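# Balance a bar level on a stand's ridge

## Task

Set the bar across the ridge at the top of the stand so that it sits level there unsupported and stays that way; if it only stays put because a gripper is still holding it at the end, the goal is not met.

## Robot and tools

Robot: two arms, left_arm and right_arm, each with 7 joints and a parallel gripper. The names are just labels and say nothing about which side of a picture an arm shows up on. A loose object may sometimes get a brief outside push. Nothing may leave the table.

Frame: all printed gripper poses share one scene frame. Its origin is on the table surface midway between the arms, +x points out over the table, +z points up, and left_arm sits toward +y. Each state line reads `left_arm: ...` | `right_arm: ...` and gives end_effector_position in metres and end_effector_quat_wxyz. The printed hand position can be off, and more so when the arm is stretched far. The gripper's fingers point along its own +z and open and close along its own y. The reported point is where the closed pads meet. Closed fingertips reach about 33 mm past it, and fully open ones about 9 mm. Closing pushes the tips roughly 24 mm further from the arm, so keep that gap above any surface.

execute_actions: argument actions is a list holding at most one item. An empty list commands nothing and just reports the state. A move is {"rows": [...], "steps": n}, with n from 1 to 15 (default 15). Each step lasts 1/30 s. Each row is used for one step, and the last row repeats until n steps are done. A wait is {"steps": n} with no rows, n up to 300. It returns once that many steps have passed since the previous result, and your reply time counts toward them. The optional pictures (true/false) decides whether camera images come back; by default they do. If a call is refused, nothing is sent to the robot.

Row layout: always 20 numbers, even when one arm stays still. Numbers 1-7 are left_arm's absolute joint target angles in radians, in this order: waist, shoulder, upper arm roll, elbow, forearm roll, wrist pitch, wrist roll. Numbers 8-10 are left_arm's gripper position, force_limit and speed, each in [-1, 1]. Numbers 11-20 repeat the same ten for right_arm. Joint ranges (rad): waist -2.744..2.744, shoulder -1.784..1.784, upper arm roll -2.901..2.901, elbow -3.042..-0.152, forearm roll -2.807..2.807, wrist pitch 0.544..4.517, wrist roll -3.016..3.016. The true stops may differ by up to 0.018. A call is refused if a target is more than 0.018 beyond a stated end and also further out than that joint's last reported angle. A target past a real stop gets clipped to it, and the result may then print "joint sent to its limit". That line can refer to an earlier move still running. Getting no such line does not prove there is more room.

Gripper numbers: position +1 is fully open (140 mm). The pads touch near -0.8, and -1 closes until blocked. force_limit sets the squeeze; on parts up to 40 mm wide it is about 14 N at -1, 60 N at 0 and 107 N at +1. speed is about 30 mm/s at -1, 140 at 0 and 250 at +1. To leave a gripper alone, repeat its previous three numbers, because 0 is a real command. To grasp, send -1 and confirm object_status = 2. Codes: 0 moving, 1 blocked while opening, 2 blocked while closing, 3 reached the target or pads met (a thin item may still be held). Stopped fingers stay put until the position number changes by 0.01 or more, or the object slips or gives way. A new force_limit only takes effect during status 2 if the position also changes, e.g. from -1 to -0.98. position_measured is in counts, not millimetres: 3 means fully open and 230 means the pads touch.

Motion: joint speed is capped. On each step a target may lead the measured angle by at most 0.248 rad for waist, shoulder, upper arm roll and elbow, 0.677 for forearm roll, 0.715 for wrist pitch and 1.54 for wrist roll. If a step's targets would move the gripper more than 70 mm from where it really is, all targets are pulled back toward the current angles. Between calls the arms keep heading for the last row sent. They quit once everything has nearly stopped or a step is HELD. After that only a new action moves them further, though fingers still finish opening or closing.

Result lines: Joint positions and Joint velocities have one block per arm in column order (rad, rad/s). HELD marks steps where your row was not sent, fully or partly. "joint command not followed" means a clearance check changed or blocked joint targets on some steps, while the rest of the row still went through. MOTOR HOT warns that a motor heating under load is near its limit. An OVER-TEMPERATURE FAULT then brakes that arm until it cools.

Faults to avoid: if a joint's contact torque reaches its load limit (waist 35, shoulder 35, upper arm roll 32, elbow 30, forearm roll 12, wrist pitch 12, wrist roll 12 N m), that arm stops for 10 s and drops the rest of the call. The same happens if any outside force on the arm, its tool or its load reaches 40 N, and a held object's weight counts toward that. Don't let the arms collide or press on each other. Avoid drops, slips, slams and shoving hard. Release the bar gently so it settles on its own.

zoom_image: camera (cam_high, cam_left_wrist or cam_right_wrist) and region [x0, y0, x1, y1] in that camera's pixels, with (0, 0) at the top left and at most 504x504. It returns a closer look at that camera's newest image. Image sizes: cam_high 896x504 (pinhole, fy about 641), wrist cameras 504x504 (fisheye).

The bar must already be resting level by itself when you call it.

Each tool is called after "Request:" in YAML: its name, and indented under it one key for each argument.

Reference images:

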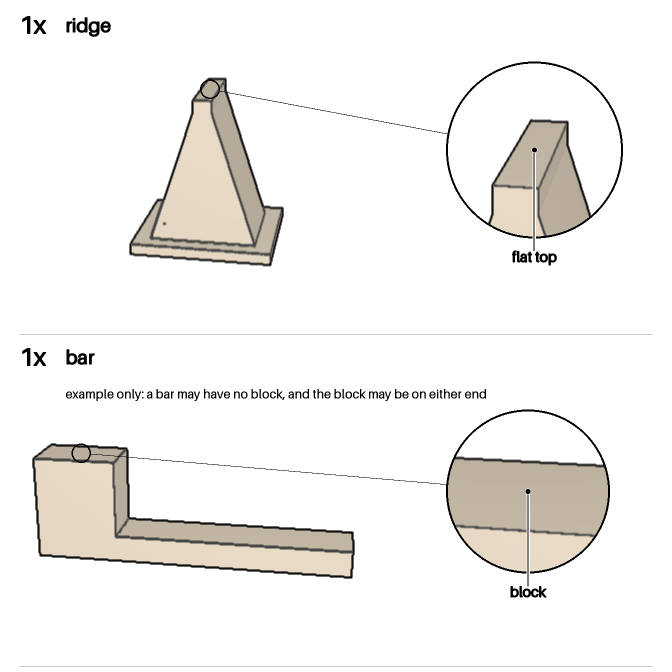

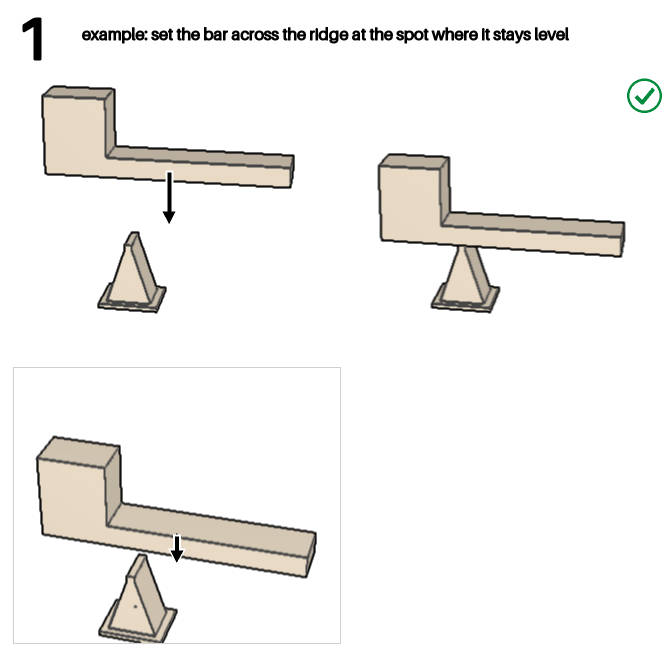

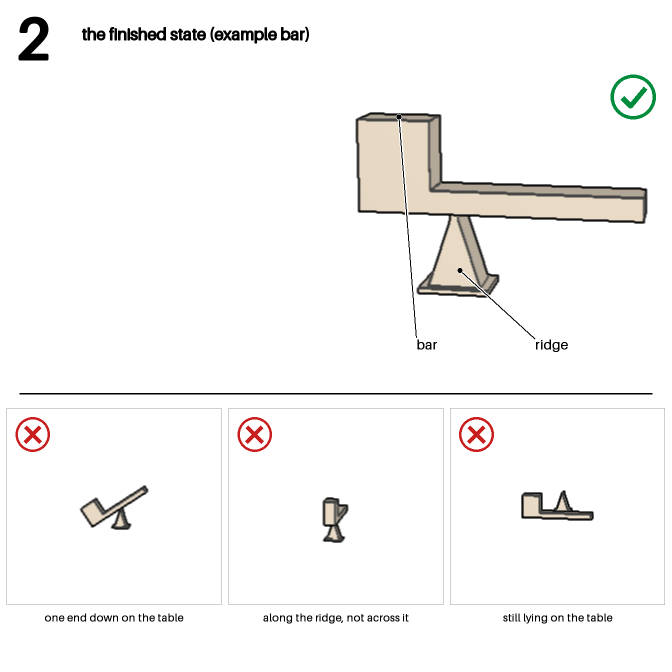

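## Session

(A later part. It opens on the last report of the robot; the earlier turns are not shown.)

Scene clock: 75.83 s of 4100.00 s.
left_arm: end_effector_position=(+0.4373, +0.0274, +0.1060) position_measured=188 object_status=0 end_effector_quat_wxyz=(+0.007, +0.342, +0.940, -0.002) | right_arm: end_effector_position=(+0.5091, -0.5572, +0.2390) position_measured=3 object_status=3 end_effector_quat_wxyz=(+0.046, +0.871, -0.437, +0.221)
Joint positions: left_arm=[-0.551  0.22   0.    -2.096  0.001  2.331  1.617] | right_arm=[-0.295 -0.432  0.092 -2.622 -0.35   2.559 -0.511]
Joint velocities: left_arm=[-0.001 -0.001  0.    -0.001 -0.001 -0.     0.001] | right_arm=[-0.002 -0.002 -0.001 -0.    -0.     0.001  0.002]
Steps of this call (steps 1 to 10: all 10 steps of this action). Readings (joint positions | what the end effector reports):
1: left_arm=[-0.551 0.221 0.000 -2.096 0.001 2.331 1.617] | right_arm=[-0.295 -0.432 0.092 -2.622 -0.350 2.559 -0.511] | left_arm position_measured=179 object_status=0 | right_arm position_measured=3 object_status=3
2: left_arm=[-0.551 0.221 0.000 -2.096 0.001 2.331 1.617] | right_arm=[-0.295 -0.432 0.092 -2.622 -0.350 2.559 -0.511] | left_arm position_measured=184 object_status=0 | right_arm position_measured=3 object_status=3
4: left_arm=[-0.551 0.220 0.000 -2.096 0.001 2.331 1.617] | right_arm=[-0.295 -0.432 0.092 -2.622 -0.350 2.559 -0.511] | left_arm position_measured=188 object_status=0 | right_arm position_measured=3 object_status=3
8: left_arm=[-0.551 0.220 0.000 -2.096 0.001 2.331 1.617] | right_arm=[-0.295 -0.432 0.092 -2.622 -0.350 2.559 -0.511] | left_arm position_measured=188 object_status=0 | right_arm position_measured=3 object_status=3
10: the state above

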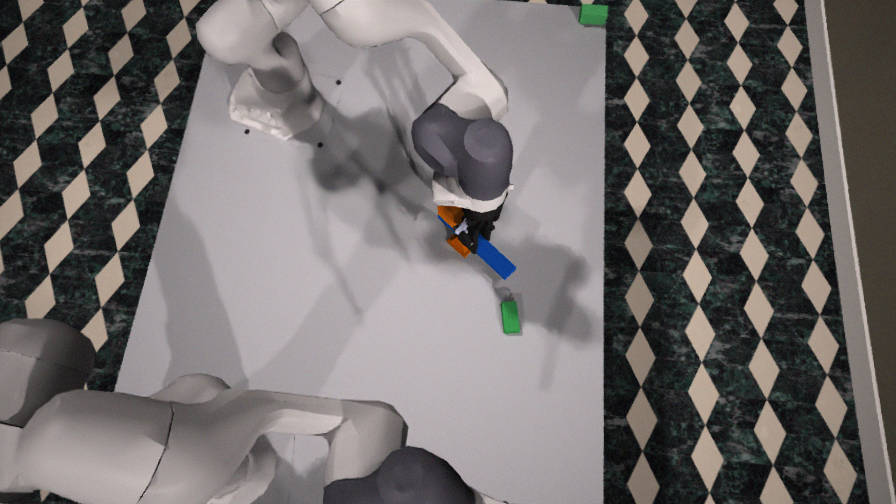

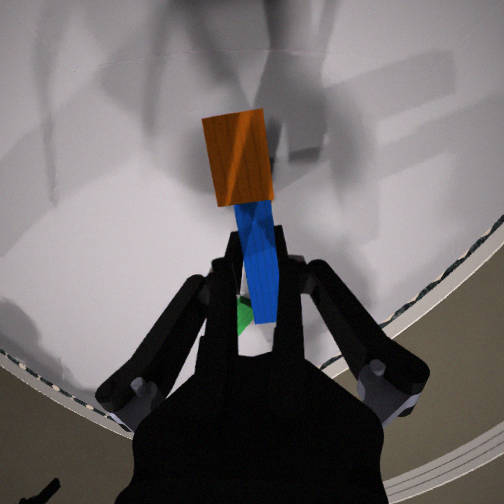

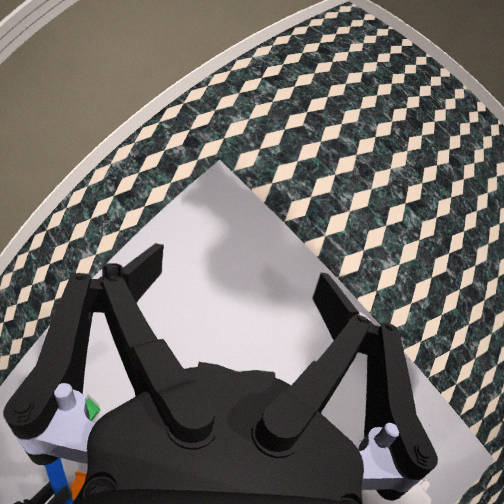

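Request:
execute_actions:
  actions:
    - {"rows":[[-0.551,0.25,0,-2.064,0,2.322,1.62,-1,0.5,0,-0.295,-0.432,0.092,-2.622,-0.35,2.559,-0.511,1,0,0]]}

Request:
execute_actions:
  actions:
    - {"rows":[[-0.551,0.247,0,-2.064,0,2.322,1.62,-0.4,0.5,-1,-0.295,-0.432,0.092,-2.622,-0.35,2.559,-0.511,1,0,0]],"steps":8}
  pictures: false

Request:
execute_actions:
  actions:
    - {"rows":[[-0.551,0.247,0,-2.064,0,2.322,1.62,-1,0.5,0,-0.295,-0.432,0.092,-2.622,-0.35,2.559,-0.511,1,0,0]],"steps":10}

Scene clock: 81.50 s of 4100.00 s.
left_arm: end_effector_position=(+0.4443, +0.0220, +0.1058) position_measured=188 object_status=2 end_effector_quat_wxyz=(+0.007, +0.342, +0.940, -0.002) | right_arm: end_effector_position=(+0.5091, -0.5572, +0.2390) position_measured=3 object_status=3 end_effector_quat_wxyz=(+0.046, +0.871, -0.437, +0.221)
Joint positions: left_arm=[-0.551  0.243  0.    -2.064  0.001  2.323  1.617] | right_arm=[-0.295 -0.432  0.092 -2.622 -0.35   2.559 -0.511]
Joint velocities: left_arm=[-0.001 -0.     0.001  0.001  0.    -0.001 -0.001] | right_arm=[-0.002  0.    -0.001  0.001 -0.    -0.001  0.   ]
Steps of this call (steps 1 to 15: the robot went on to your last target; steps 16 to 90: nothing new was sent; then 2.17 s passed at rest; steps 91 to 105: all 15 steps of this action). Readings (joint positions | what the end effector reports):
91: left_arm=[-0.551 0.225 0.000 -2.090 0.001 2.329 1.617] | right_arm=[-0.295 -0.432 0.092 -2.622 -0.350 2.559 -0.511] | left_arm position_measured=188 object_status=2 | right_arm position_measured=3 object_status=3
92: left_arm=[-0.551 0.232 0.000 -2.081 0.001 2.328 1.617] | right_arm=[-0.295 -0.432 0.092 -2.622 -0.350 2.559 -0.511] | left_arm position_measured=188 object_status=2 | right_arm position_measured=3 object_status=3
94: left_arm=[-0.551 0.239 0.000 -2.071 0.001 2.326 1.617] | right_arm=[-0.295 -0.432 0.092 -2.622 -0.350 2.559 -0.511] | left_arm position_measured=188 object_status=2 | right_arm position_measured=3 object_status=3
98: left_arm=[-0.551 0.243 0.000 -2.066 0.001 2.324 1.617] | right_arm=[-0.295 -0.432 0.092 -2.622 -0.350 2.559 -0.511] | left_arm position_measured=188 object_status=2 | right_arm position_measured=3 object_status=3
105: the state above

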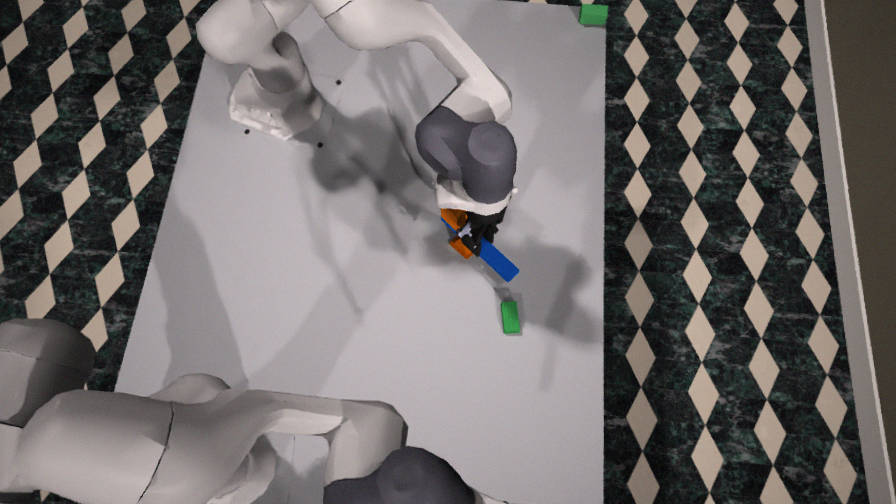

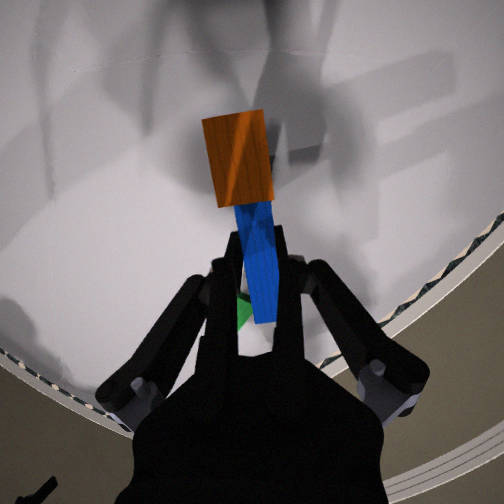

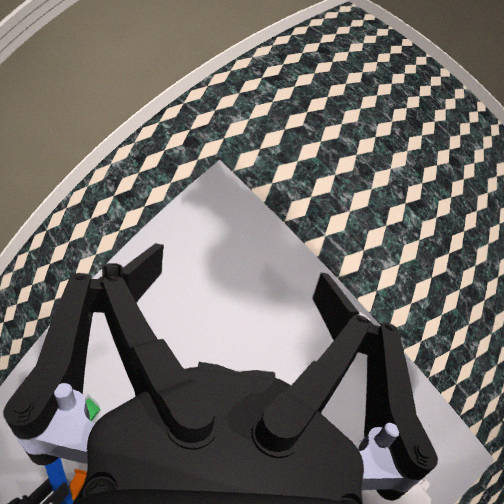

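Scene clock: 81.77 s of 4100.00 s.
left_arm: end_effector_position=(+0.4440, +0.0223, +0.1048) position_measured=179 object_status=0 end_effector_quat_wxyz=(+0.007, +0.342, +0.940, -0.002) | right_arm: end_effector_position=(+0.5091, -0.5572, +0.2390) position_measured=3 object_status=3 end_effector_quat_wxyz=(+0.046, +0.871, -0.437, +0.221)
Joint positions: left_arm=[-0.551  0.245  0.    -2.064  0.001  2.323  1.617] | right_arm=[-0.295 -0.432  0.092 -2.622 -0.35   2.559 -0.511]
Joint velocities: left_arm=[ 0.002  0.01  -0.     0.001  0.001  0.001 -0.   ] | right_arm=[-0.     0.001  0.001 -0.001  0.    -0.001  0.002]
Steps of this call (steps 1 to 8: all 8 steps of this action). Readings (joint positions | what the end effector reports):
1: left_arm=[-0.551 0.243 0.000 -2.064 0.001 2.323 1.617] | right_arm=[-0.295 -0.432 0.092 -2.622 -0.350 2.559 -0.511] | left_arm position_measured=188 object_status=0 | right_arm position_measured=3 object_status=3
2: left_arm=[-0.551 0.243 0.000 -2.064 0.001 2.323 1.617] | right_arm=[-0.295 -0.432 0.092 -2.622 -0.350 2.559 -0.511] | left_arm position_measured=188 object_status=0 | right_arm position_measured=3 object_status=3
4: left_arm=[-0.551 0.243 0.000 -2.064 0.001 2.323 1.617] | right_arm=[-0.295 -0.432 0.092 -2.622 -0.350 2.559 -0.511] | left_arm position_measured=183 object_status=0 | right_arm position_measured=3 object_status=3
8: the state above

Scene clock: 82.10 s of 4100.00 s.
left_arm: end_effector_position=(+0.4441, +0.0222, +0.1049) position_measured=188 object_status=0 end_effector_quat_wxyz=(+0.007, +0.342, +0.940, -0.002) | right_arm: end_effector_position=(+0.5091, -0.5572, +0.2390) position_measured=3 object_status=3 end_effector_quat_wxyz=(+0.046, +0.871, -0.437, +0.221)
Joint positions: left_arm=[-0.551  0.245  0.    -2.064  0.001  2.323  1.617] | right_arm=[-0.295 -0.432  0.092 -2.622 -0.35   2.559 -0.511]
Joint velocities: left_arm=[ 0.002  0.001 -0.    -0.001 -0.     0.     0.001] | right_arm=[-0.     0.     0.     0.001  0.001  0.    -0.   ]
Steps of this call (steps 1 to 10: all 10 steps of this action). Readings (joint positions | what the end effector reports):
1: left_arm=[-0.551 0.245 0.000 -2.064 0.001 2.323 1.617] | right_arm=[-0.295 -0.432 0.092 -2.622 -0.350 2.559 -0.511] | left_arm position_measured=179 object_status=0 | right_arm position_measured=3 object_status=3
2: left_arm=[-0.551 0.245 0.000 -2.064 0.001 2.323 1.617] | right_arm=[-0.295 -0.432 0.092 -2.622 -0.350 2.559 -0.511] | left_arm position_measured=184 object_status=0 | right_arm position_measured=3 object_status=3
4: left_arm=[-0.551 0.245 0.000 -2.064 0.001 2.323 1.617] | right_arm=[-0.295 -0.432 0.092 -2.622 -0.350 2.559 -0.511] | left_arm position_measured=188 object_status=0 | right_arm position_measured=3 object_status=3
8: left_arm=[-0.551 0.245 0.000 -2.064 0.001 2.323 1.617] | right_arm=[-0.295 -0.432 0.092 -2.622 -0.350 2.559 -0.511] | left_arm position_measured=188 object_status=0 | right_arm position_measured=3 object_status=3
10: the state above

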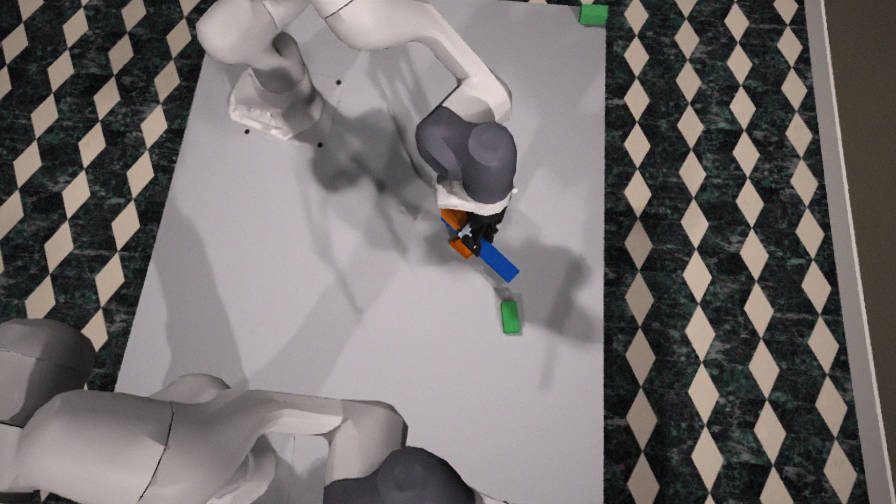

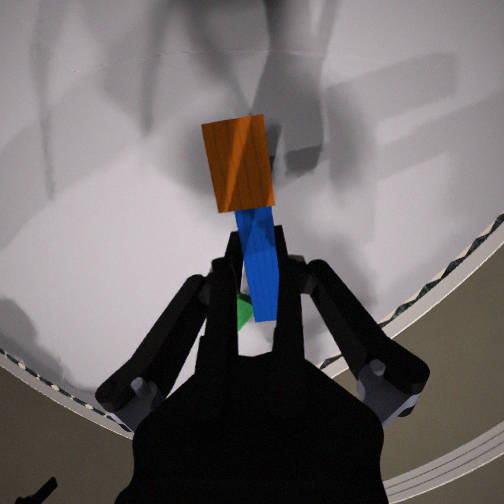

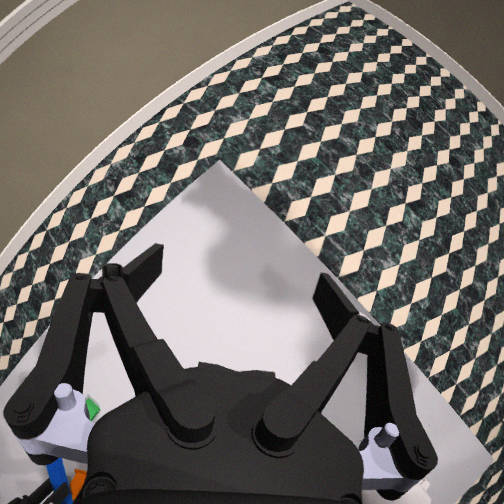

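Returned to level. Test again.

Request:
execute_actions:
  actions:
    - {"rows":[[-0.551,0.245,0,-2.064,0,2.322,1.62,-0.4,0.5,-1,-0.295,-0.432,0.092,-2.622,-0.35,2.559,-0.511,1,0,0]],"steps":10}
  pictures: false

Request:
execute_actions:
  actions:
    - {"rows":[[-0.551,0.245,0,-2.064,0,2.322,1.62,-1,0.5,0,-0.295,-0.432,0.092,-2.622,-0.35,2.559,-0.511,1,0,0]],"steps":10}

Scene clock: 86.13 s of 4100.00 s.
left_arm: end_effector_position=(+0.4441, +0.0222, +0.1049) position_measured=179 object_status=0 end_effector_quat_wxyz=(+0.007, +0.342, +0.940, -0.002) | right_arm: end_effector_position=(+0.5091, -0.5572, +0.2390) position_measured=3 object_status=3 end_effector_quat_wxyz=(+0.046, +0.871, -0.437, +0.221)
Joint positions: left_arm=[-0.551  0.245  0.    -2.064  0.001  2.323  1.617] | right_arm=[-0.295 -0.432  0.092 -2.622 -0.35   2.559 -0.511]
Joint velocities: left_arm=[ 0.001  0.    -0.    -0.001 -0.     0.001  0.   ] | right_arm=[ 0.002 -0.001 -0.001  0.001 -0.     0.    -0.   ]
Steps of this call (steps 1 to 15: the robot went on to your last target; steps 16 to 90: nothing new was sent; then 0.70 s passed at rest; steps 91 to 100: all 10 steps of this action). Readings (joint positions | what the end effector reports):
91: left_arm=[-0.551 0.245 0.000 -2.064 0.001 2.323 1.617] | right_arm=[-0.295 -0.432 0.092 -2.622 -0.350 2.559 -0.511] | left_arm position_measured=188 object_status=0 | right_arm position_measured=3 object_status=3
92: left_arm=[-0.551 0.245 0.000 -2.064 0.001 2.323 1.617] | right_arm=[-0.295 -0.432 0.092 -2.622 -0.350 2.559 -0.511] | left_arm position_measured=188 object_status=0 | right_arm position_measured=3 object_status=3
94: left_arm=[-0.551 0.245 0.000 -2.064 0.001 2.323 1.617] | right_arm=[-0.295 -0.432 0.092 -2.622 -0.350 2.559 -0.511] | left_arm position_measured=183 object_status=0 | right_arm position_measured=3 object_status=3
98: left_arm=[-0.551 0.245 0.000 -2.064 0.001 2.323 1.617] | right_arm=[-0.295 -0.432 0.092 -2.622 -0.350 2.559 -0.511] | left_arm position_measured=179 object_status=0 | right_arm position_measured=3 object_status=3
100: the state above

Scene clock: 86.47 s of 4100.00 s.
left_arm: end_effector_position=(+0.4442, +0.0222, +0.1052) position_measured=188 object_status=0 end_effector_quat_wxyz=(+0.007, +0.342, +0.940, -0.002) | right_arm: end_effector_position=(+0.5091, -0.5572, +0.2390) position_measured=3 object_status=3 end_effector_quat_wxyz=(+0.046, +0.871, -0.437, +0.221)
Joint positions: left_arm=[-0.551  0.244  0.    -2.064  0.001  2.323  1.617] | right_arm=[-0.295 -0.432  0.092 -2.622 -0.35   2.559 -0.511]
Joint velocities: left_arm=[ 0.    -0.001 -0.    -0.001  0.001 -0.     0.002] | right_arm=[ 0.001 -0.    -0.001 -0.001  0.002  0.001 -0.001]
Steps of this call (steps 1 to 10: all 10 steps of this action). Readings (joint positions | what the end effector reports):
1: left_arm=[-0.551 0.245 0.000 -2.064 0.001 2.323 1.617] | right_arm=[-0.295 -0.432 0.092 -2.622 -0.350 2.559 -0.511] | left_arm position_measured=179 object_status=0 | right_arm position_measured=3 object_status=3
2: left_arm=[-0.551 0.244 0.000 -2.064 0.001 2.323 1.617] | right_arm=[-0.295 -0.432 0.092 -2.622 -0.350 2.559 -0.511] | left_arm position_measured=184 object_status=0 | right_arm position_measured=3 object_status=3
4: left_arm=[-0.551 0.244 0.000 -2.064 0.001 2.323 1.617] | right_arm=[-0.295 -0.432 0.092 -2.622 -0.350 2.559 -0.511] | left_arm position_measured=188 object_status=0 | right_arm position_measured=3 object_status=3
8: left_arm=[-0.551 0.244 0.000 -2.064 0.001 2.323 1.617] | right_arm=[-0.295 -0.432 0.092 -2.622 -0.350 2.559 -0.511] | left_arm position_measured=188 object_status=0 | right_arm position_measured=3 object_status=3
10: the state above

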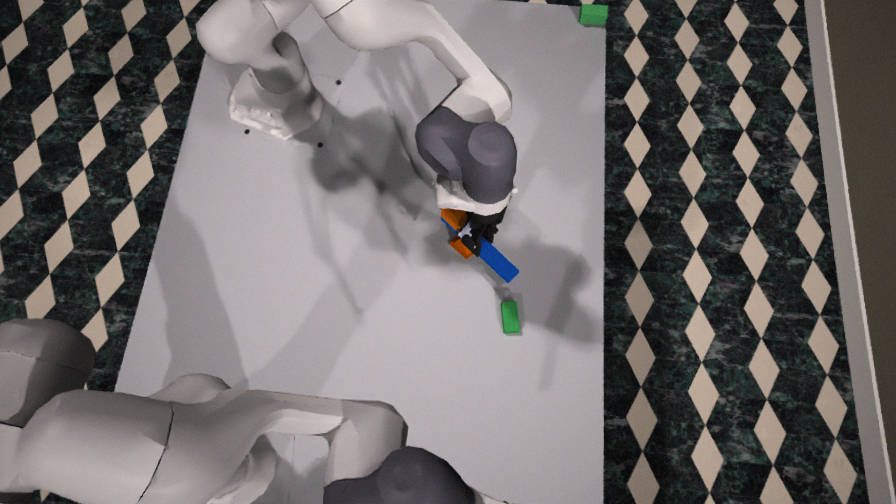

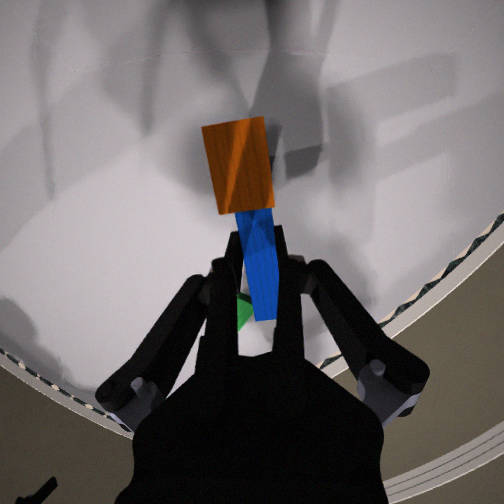

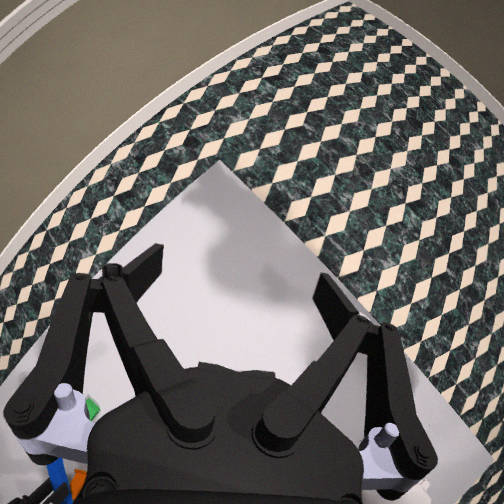

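Nearly settled; test once more, longer.

Request:
execute_actions:
  actions:
    - {"rows":[[-0.551,0.245,0,-2.064,0,2.322,1.62,-0.4,0.5,-1,-0.295,-0.432,0.092,-2.622,-0.35,2.559,-0.511,1,0,0]],"steps":15}
  pictures: false

Request:
execute_actions:
  actions:
    - {"rows":[[-0.551,0.245,0,-2.064,0,2.322,1.62,-1,0.5,0,-0.295,-0.432,0.092,-2.622,-0.35,2.559,-0.511,1,0,0]],"steps":10}

Scene clock: 91.27 s of 4100.00 s.
left_arm: end_effector_position=(+0.4441, +0.0222, +0.1051) position_measured=179 object_status=3 end_effector_quat_wxyz=(+0.007, +0.342, +0.940, -0.002) | right_arm: end_effector_position=(+0.5091, -0.5572, +0.2390) position_measured=3 object_status=3 end_effector_quat_wxyz=(+0.046, +0.871, -0.437, +0.221)
Joint positions: left_arm=[-0.551  0.244  0.    -2.064  0.001  2.323  1.617] | right_arm=[-0.295 -0.432  0.092 -2.622 -0.35   2.559 -0.511]
Joint velocities: left_arm=[-0.    -0.    -0.     0.001  0.    -0.     0.001] | right_arm=[-0.001  0.001 -0.001  0.001  0.001 -0.001  0.   ]
Steps of this call (steps 1 to 15: the robot went on to your last target; steps 16 to 90: nothing new was sent; then 1.30 s passed at rest; steps 91 to 105: all 15 steps of this action). Readings (joint positions | what the end effector reports):
91: left_arm=[-0.551 0.244 0.000 -2.064 0.001 2.323 1.617] | right_arm=[-0.295 -0.432 0.092 -2.622 -0.350 2.559 -0.511] | left_arm position_measured=188 object_status=0 | right_arm position_measured=3 object_status=3
92: left_arm=[-0.551 0.244 0.000 -2.064 0.001 2.323 1.617] | right_arm=[-0.295 -0.432 0.092 -2.622 -0.350 2.559 -0.511] | left_arm position_measured=188 object_status=0 | right_arm position_measured=3 object_status=3
94: left_arm=[-0.551 0.244 0.000 -2.064 0.001 2.323 1.617] | right_arm=[-0.295 -0.432 0.092 -2.622 -0.350 2.559 -0.511] | left_arm position_measured=183 object_status=0 | right_arm position_measured=3 object_status=3
98: left_arm=[-0.551 0.244 0.000 -2.064 0.001 2.323 1.617] | right_arm=[-0.295 -0.432 0.092 -2.622 -0.350 2.559 -0.511] | left_arm position_measured=179 object_status=0 | right_arm position_measured=3 object_status=3
105: the state above

Scene clock: 91.60 s of 4100.00 s.
left_arm: end_effector_position=(+0.4442, +0.0221, +0.1054) position_measured=188 object_status=0 end_effector_quat_wxyz=(+0.007, +0.342, +0.940, -0.002) | right_arm: end_effector_position=(+0.5091, -0.5572, +0.2390) position_measured=3 object_status=3 end_effector_quat_wxyz=(+0.046, +0.871, -0.437, +0.221)
Joint positions: left_arm=[-0.551  0.244  0.    -2.064  0.001  2.323  1.617] | right_arm=[-0.295 -0.432  0.092 -2.622 -0.35   2.559 -0.511]
Joint velocities: left_arm=[ 0.    -0.001 -0.001 -0.001  0.     0.001 -0.   ] | right_arm=[-0.     0.     0.001 -0.    -0.001 -0.     0.001]
Steps of this call (steps 1 to 10: all 10 steps of this action). Readings (joint positions | what the end effector reports):
1: left_arm=[-0.551 0.244 0.000 -2.064 0.001 2.323 1.617] | right_arm=[-0.295 -0.432 0.092 -2.622 -0.350 2.559 -0.511] | left_arm position_measured=179 object_status=0 | right_arm position_measured=3 object_status=3
2: left_arm=[-0.551 0.244 0.000 -2.064 0.001 2.323 1.617] | right_arm=[-0.295 -0.432 0.092 -2.622 -0.350 2.559 -0.511] | left_arm position_measured=184 object_status=0 | right_arm position_measured=3 object_status=3
4: left_arm=[-0.551 0.244 0.000 -2.064 0.001 2.323 1.617] | right_arm=[-0.295 -0.432 0.092 -2.622 -0.350 2.559 -0.511] | left_arm position_measured=188 object_status=0 | right_arm position_measured=3 object_status=3
8: left_arm=[-0.551 0.244 0.000 -2.064 0.001 2.323 1.617] | right_arm=[-0.295 -0.432 0.092 -2.622 -0.350 2.559 -0.511] | left_arm position_measured=188 object_status=0 | right_arm position_measured=3 object_status=3
10: the state above

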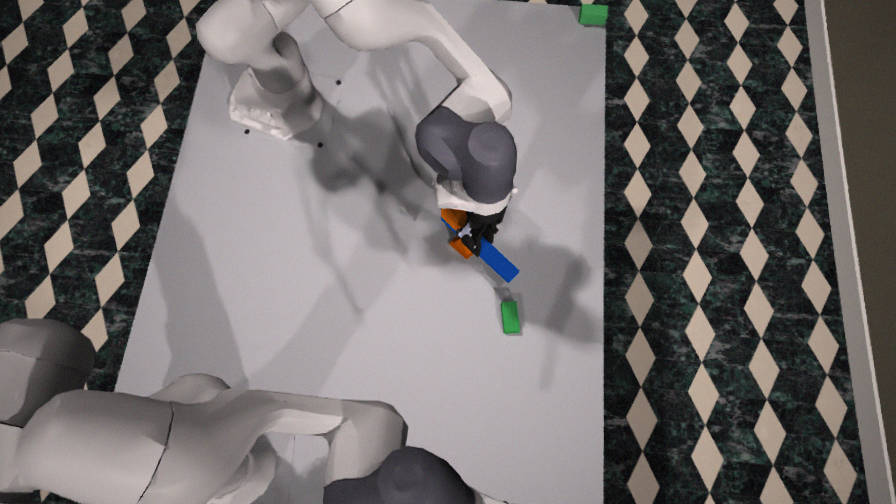

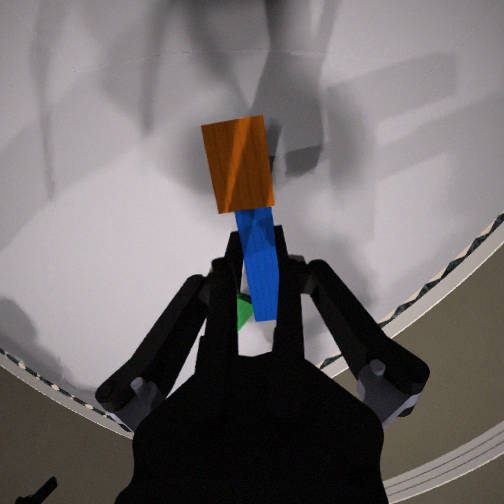

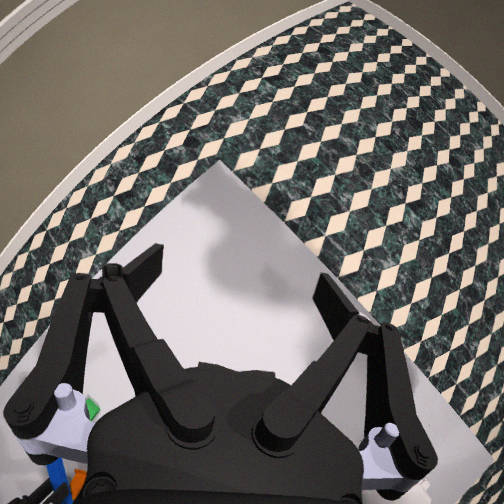

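Request:
execute_actions:
  actions:
    - {"rows":[[-0.551,0.245,0,-2.064,0,2.322,1.62,0.5,0.5,-0.5,-0.295,-0.432,0.092,-2.622,-0.35,2.559,-0.511,1,0,0]]}
  pictures: false

Request:
execute_actions:
  actions:
    - {"rows":[[-0.551,0.1,0,-1.95,0,2.05,1.62,0.5,0.5,-0.5,-0.295,-0.432,0.092,-2.622,-0.35,2.559,-0.511,1,0,0]]}
  pictures: false

Request:
execute_actions:
  actions:
    - {"steps":40}

Scene clock: 96.17 s of 4100.00 s.
left_arm: end_effector_position=(+0.4442, +0.0221, +0.1053) position_measured=125 object_status=0 end_effector_quat_wxyz=(+0.007, +0.342, +0.940, -0.002) | right_arm: end_effector_position=(+0.5091, -0.5572, +0.2390) position_measured=3 object_status=3 end_effector_quat_wxyz=(+0.046, +0.871, -0.437, +0.221)
Joint positions: left_arm=[-0.551  0.244  0.    -2.064  0.001  2.323  1.617] | right_arm=[-0.295 -0.432  0.092 -2.622 -0.35   2.559 -0.511]
Joint velocities: left_arm=[-0.     0.001  0.001  0.001 -0.001  0.    -0.002] | right_arm=[ 0.     0.001  0.001  0.001  0.001  0.001 -0.   ]
Steps of this call (steps 1 to 15: the robot went on to your last target; steps 16 to 90: nothing new was sent; then 1.07 s passed at rest; steps 91 to 105: all 15 steps of this action). Readings (joint positions | what the end effector reports):
91: left_arm=[-0.551 0.244 0.000 -2.064 0.001 2.323 1.617] | right_arm=[-0.295 -0.432 0.092 -2.622 -0.350 2.559 -0.511] | left_arm position_measured=188 object_status=0 | right_arm position_measured=3 object_status=3
92: left_arm=[-0.551 0.244 0.000 -2.064 0.001 2.323 1.617] | right_arm=[-0.295 -0.432 0.092 -2.622 -0.350 2.559 -0.511] | left_arm position_measured=188 object_status=0 | right_arm position_measured=3 object_status=3
94: left_arm=[-0.551 0.244 0.000 -2.064 0.001 2.323 1.617] | right_arm=[-0.295 -0.432 0.092 -2.622 -0.350 2.559 -0.511] | left_arm position_measured=175 object_status=0 | right_arm position_measured=3 object_status=3
98: left_arm=[-0.551 0.244 0.000 -2.064 0.001 2.323 1.617] | right_arm=[-0.295 -0.432 0.092 -2.622 -0.350 2.559 -0.511] | left_arm position_measured=157 object_status=0 | right_arm position_measured=3 object_status=3
105: the state above

Scene clock: 96.67 s of 4100.00 s.
left_arm: end_effector_position=(+0.4444, +0.0220, +0.2214) position_measured=66 object_status=0 end_effector_quat_wxyz=(+0.013, +0.342, +0.939, -0.004) | right_arm: end_effector_position=(+0.5091, -0.5572, +0.2390) position_measured=3 object_status=3 end_effector_quat_wxyz=(+0.046, +0.871, -0.437, +0.221)
Joint positions: left_arm=[-0.551  0.098  0.    -1.948  0.001  2.073  1.617] | right_arm=[-0.295 -0.432  0.092 -2.622 -0.35   2.559 -0.511]
Joint velocities: left_arm=[ 0.     0.039  0.    -0.015 -0.    -0.12   0.   ] | right_arm=[-0.     0.001  0.     0.001  0.     0.001 -0.003]
Steps of this call (steps 1 to 15: all 15 steps of this action). Readings (joint positions | what the end effector reports):
1: left_arm=[-0.551 0.239 0.000 -2.056 0.001 2.296 1.617] | right_arm=[-0.295 -0.432 0.092 -2.622 -0.350 2.559 -0.511] | left_arm position_measured=120 object_status=0 | right_arm position_measured=3 object_status=3
2: left_arm=[-0.551 0.222 0.000 -2.041 0.001 2.265 1.617] | right_arm=[-0.295 -0.432 0.092 -2.622 -0.350 2.559 -0.511] | left_arm position_measured=115 object_status=0 | right_arm position_measured=3 object_status=3
4: left_arm=[-0.551 0.174 0.000 -2.004 0.001 2.208 1.617] | right_arm=[-0.295 -0.432 0.092 -2.622 -0.350 2.559 -0.511] | left_arm position_measured=106 object_status=0 | right_arm position_measured=3 object_status=3
8: left_arm=[-0.551 0.097 0.000 -1.951 0.001 2.128 1.617] | right_arm=[-0.295 -0.432 0.092 -2.622 -0.350 2.559 -0.511] | left_arm position_measured=88 object_status=0 | right_arm position_measured=3 object_status=3
15: the state above

Scene clock: 98.00 s of 4100.00 s.
left_arm: end_effector_position=(+0.4393, +0.0260, +0.2182) position_measured=66 object_status=3 end_effector_quat_wxyz=(+0.003, +0.342, +0.940, -0.001) | right_arm: end_effector_position=(+0.5091, -0.5572, +0.2390) position_measured=3 object_status=3 end_effector_quat_wxyz=(+0.046, +0.871, -0.437, +0.221)
Joint positions: left_arm=[-0.551  0.099  0.    -1.948  0.001  2.054  1.617] | right_arm=[-0.295 -0.432  0.092 -2.622 -0.35   2.559 -0.511]
Joint velocities: left_arm=[-0.001 -0.001  0.     0.001 -0.    -0.001 -0.   ] | right_arm=[-0.    -0.001 -0.002 -0.     0.001 -0.001  0.001]
Steps of this call (steps 1 to 30: the robot went on to your last target; steps 31 to 40: nothing new was sent). Readings (joint positions | what the end effector reports):
1: left_arm=[-0.551 0.099 0.000 -1.948 0.001 2.070 1.617] | right_arm=[-0.295 -0.432 0.092 -2.622 -0.350 2.559 -0.511] | left_arm position_measured=66 object_status=0 | right_arm position_measured=3 object_status=3
2: left_arm=[-0.551 0.099 0.000 -1.948 0.001 2.067 1.617] | right_arm=[-0.295 -0.432 0.092 -2.622 -0.350 2.559 -0.511] | left_arm position_measured=66 object_status=0 | right_arm position_measured=3 object_status=3
4: left_arm=[-0.551 0.099 0.000 -1.948 0.001 2.063 1.617] | right_arm=[-0.295 -0.432 0.092 -2.622 -0.350 2.559 -0.511] | left_arm position_measured=66 object_status=3 | right_arm position_measured=3 object_status=3
8: left_arm=[-0.551 0.099 0.000 -1.948 0.001 2.058 1.617] | right_arm=[-0.295 -0.432 0.092 -2.622 -0.350 2.559 -0.511] | left_arm position_measured=66 object_status=3 | right_arm position_measured=3 object_status=3
40: the state above
All arms were judged still, so your last target was given up. Only a new action makes them travel on or press farther. Fingers that are still opening or closing keep moving.

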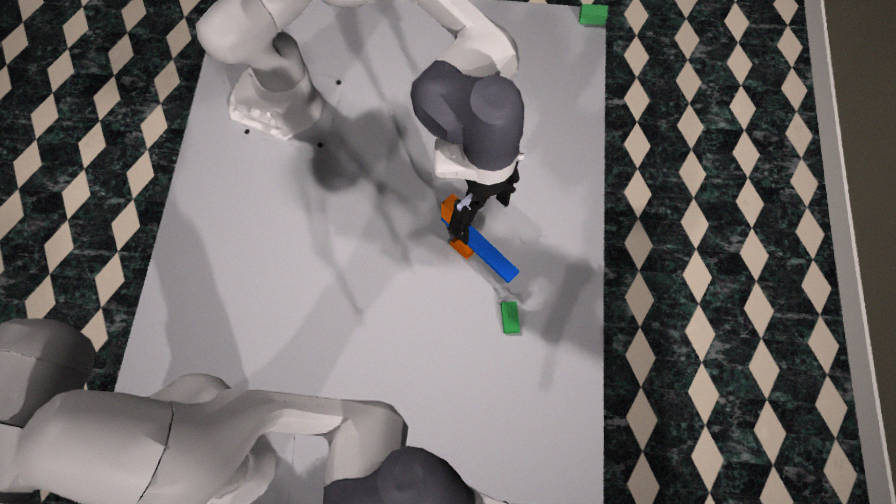

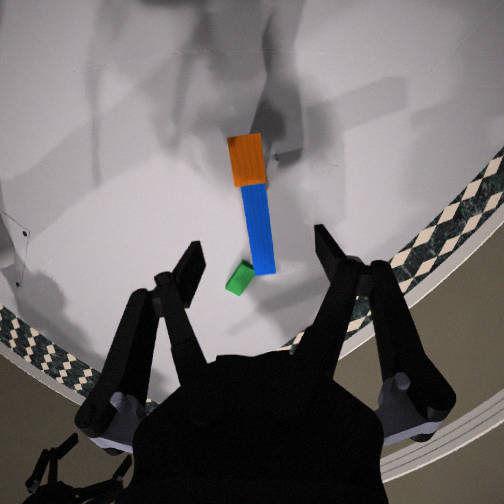

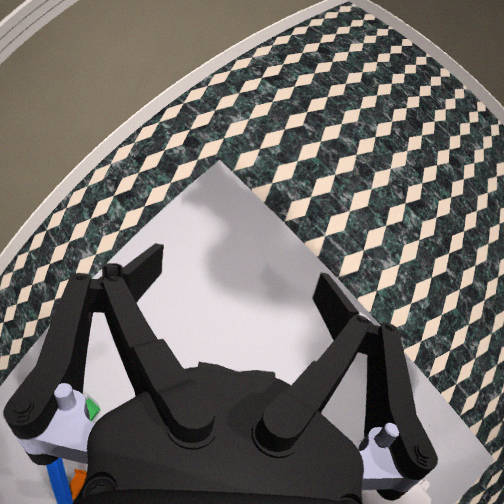

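Request:
finished_scene:
  scene: 1

The scene is finished: the task was done.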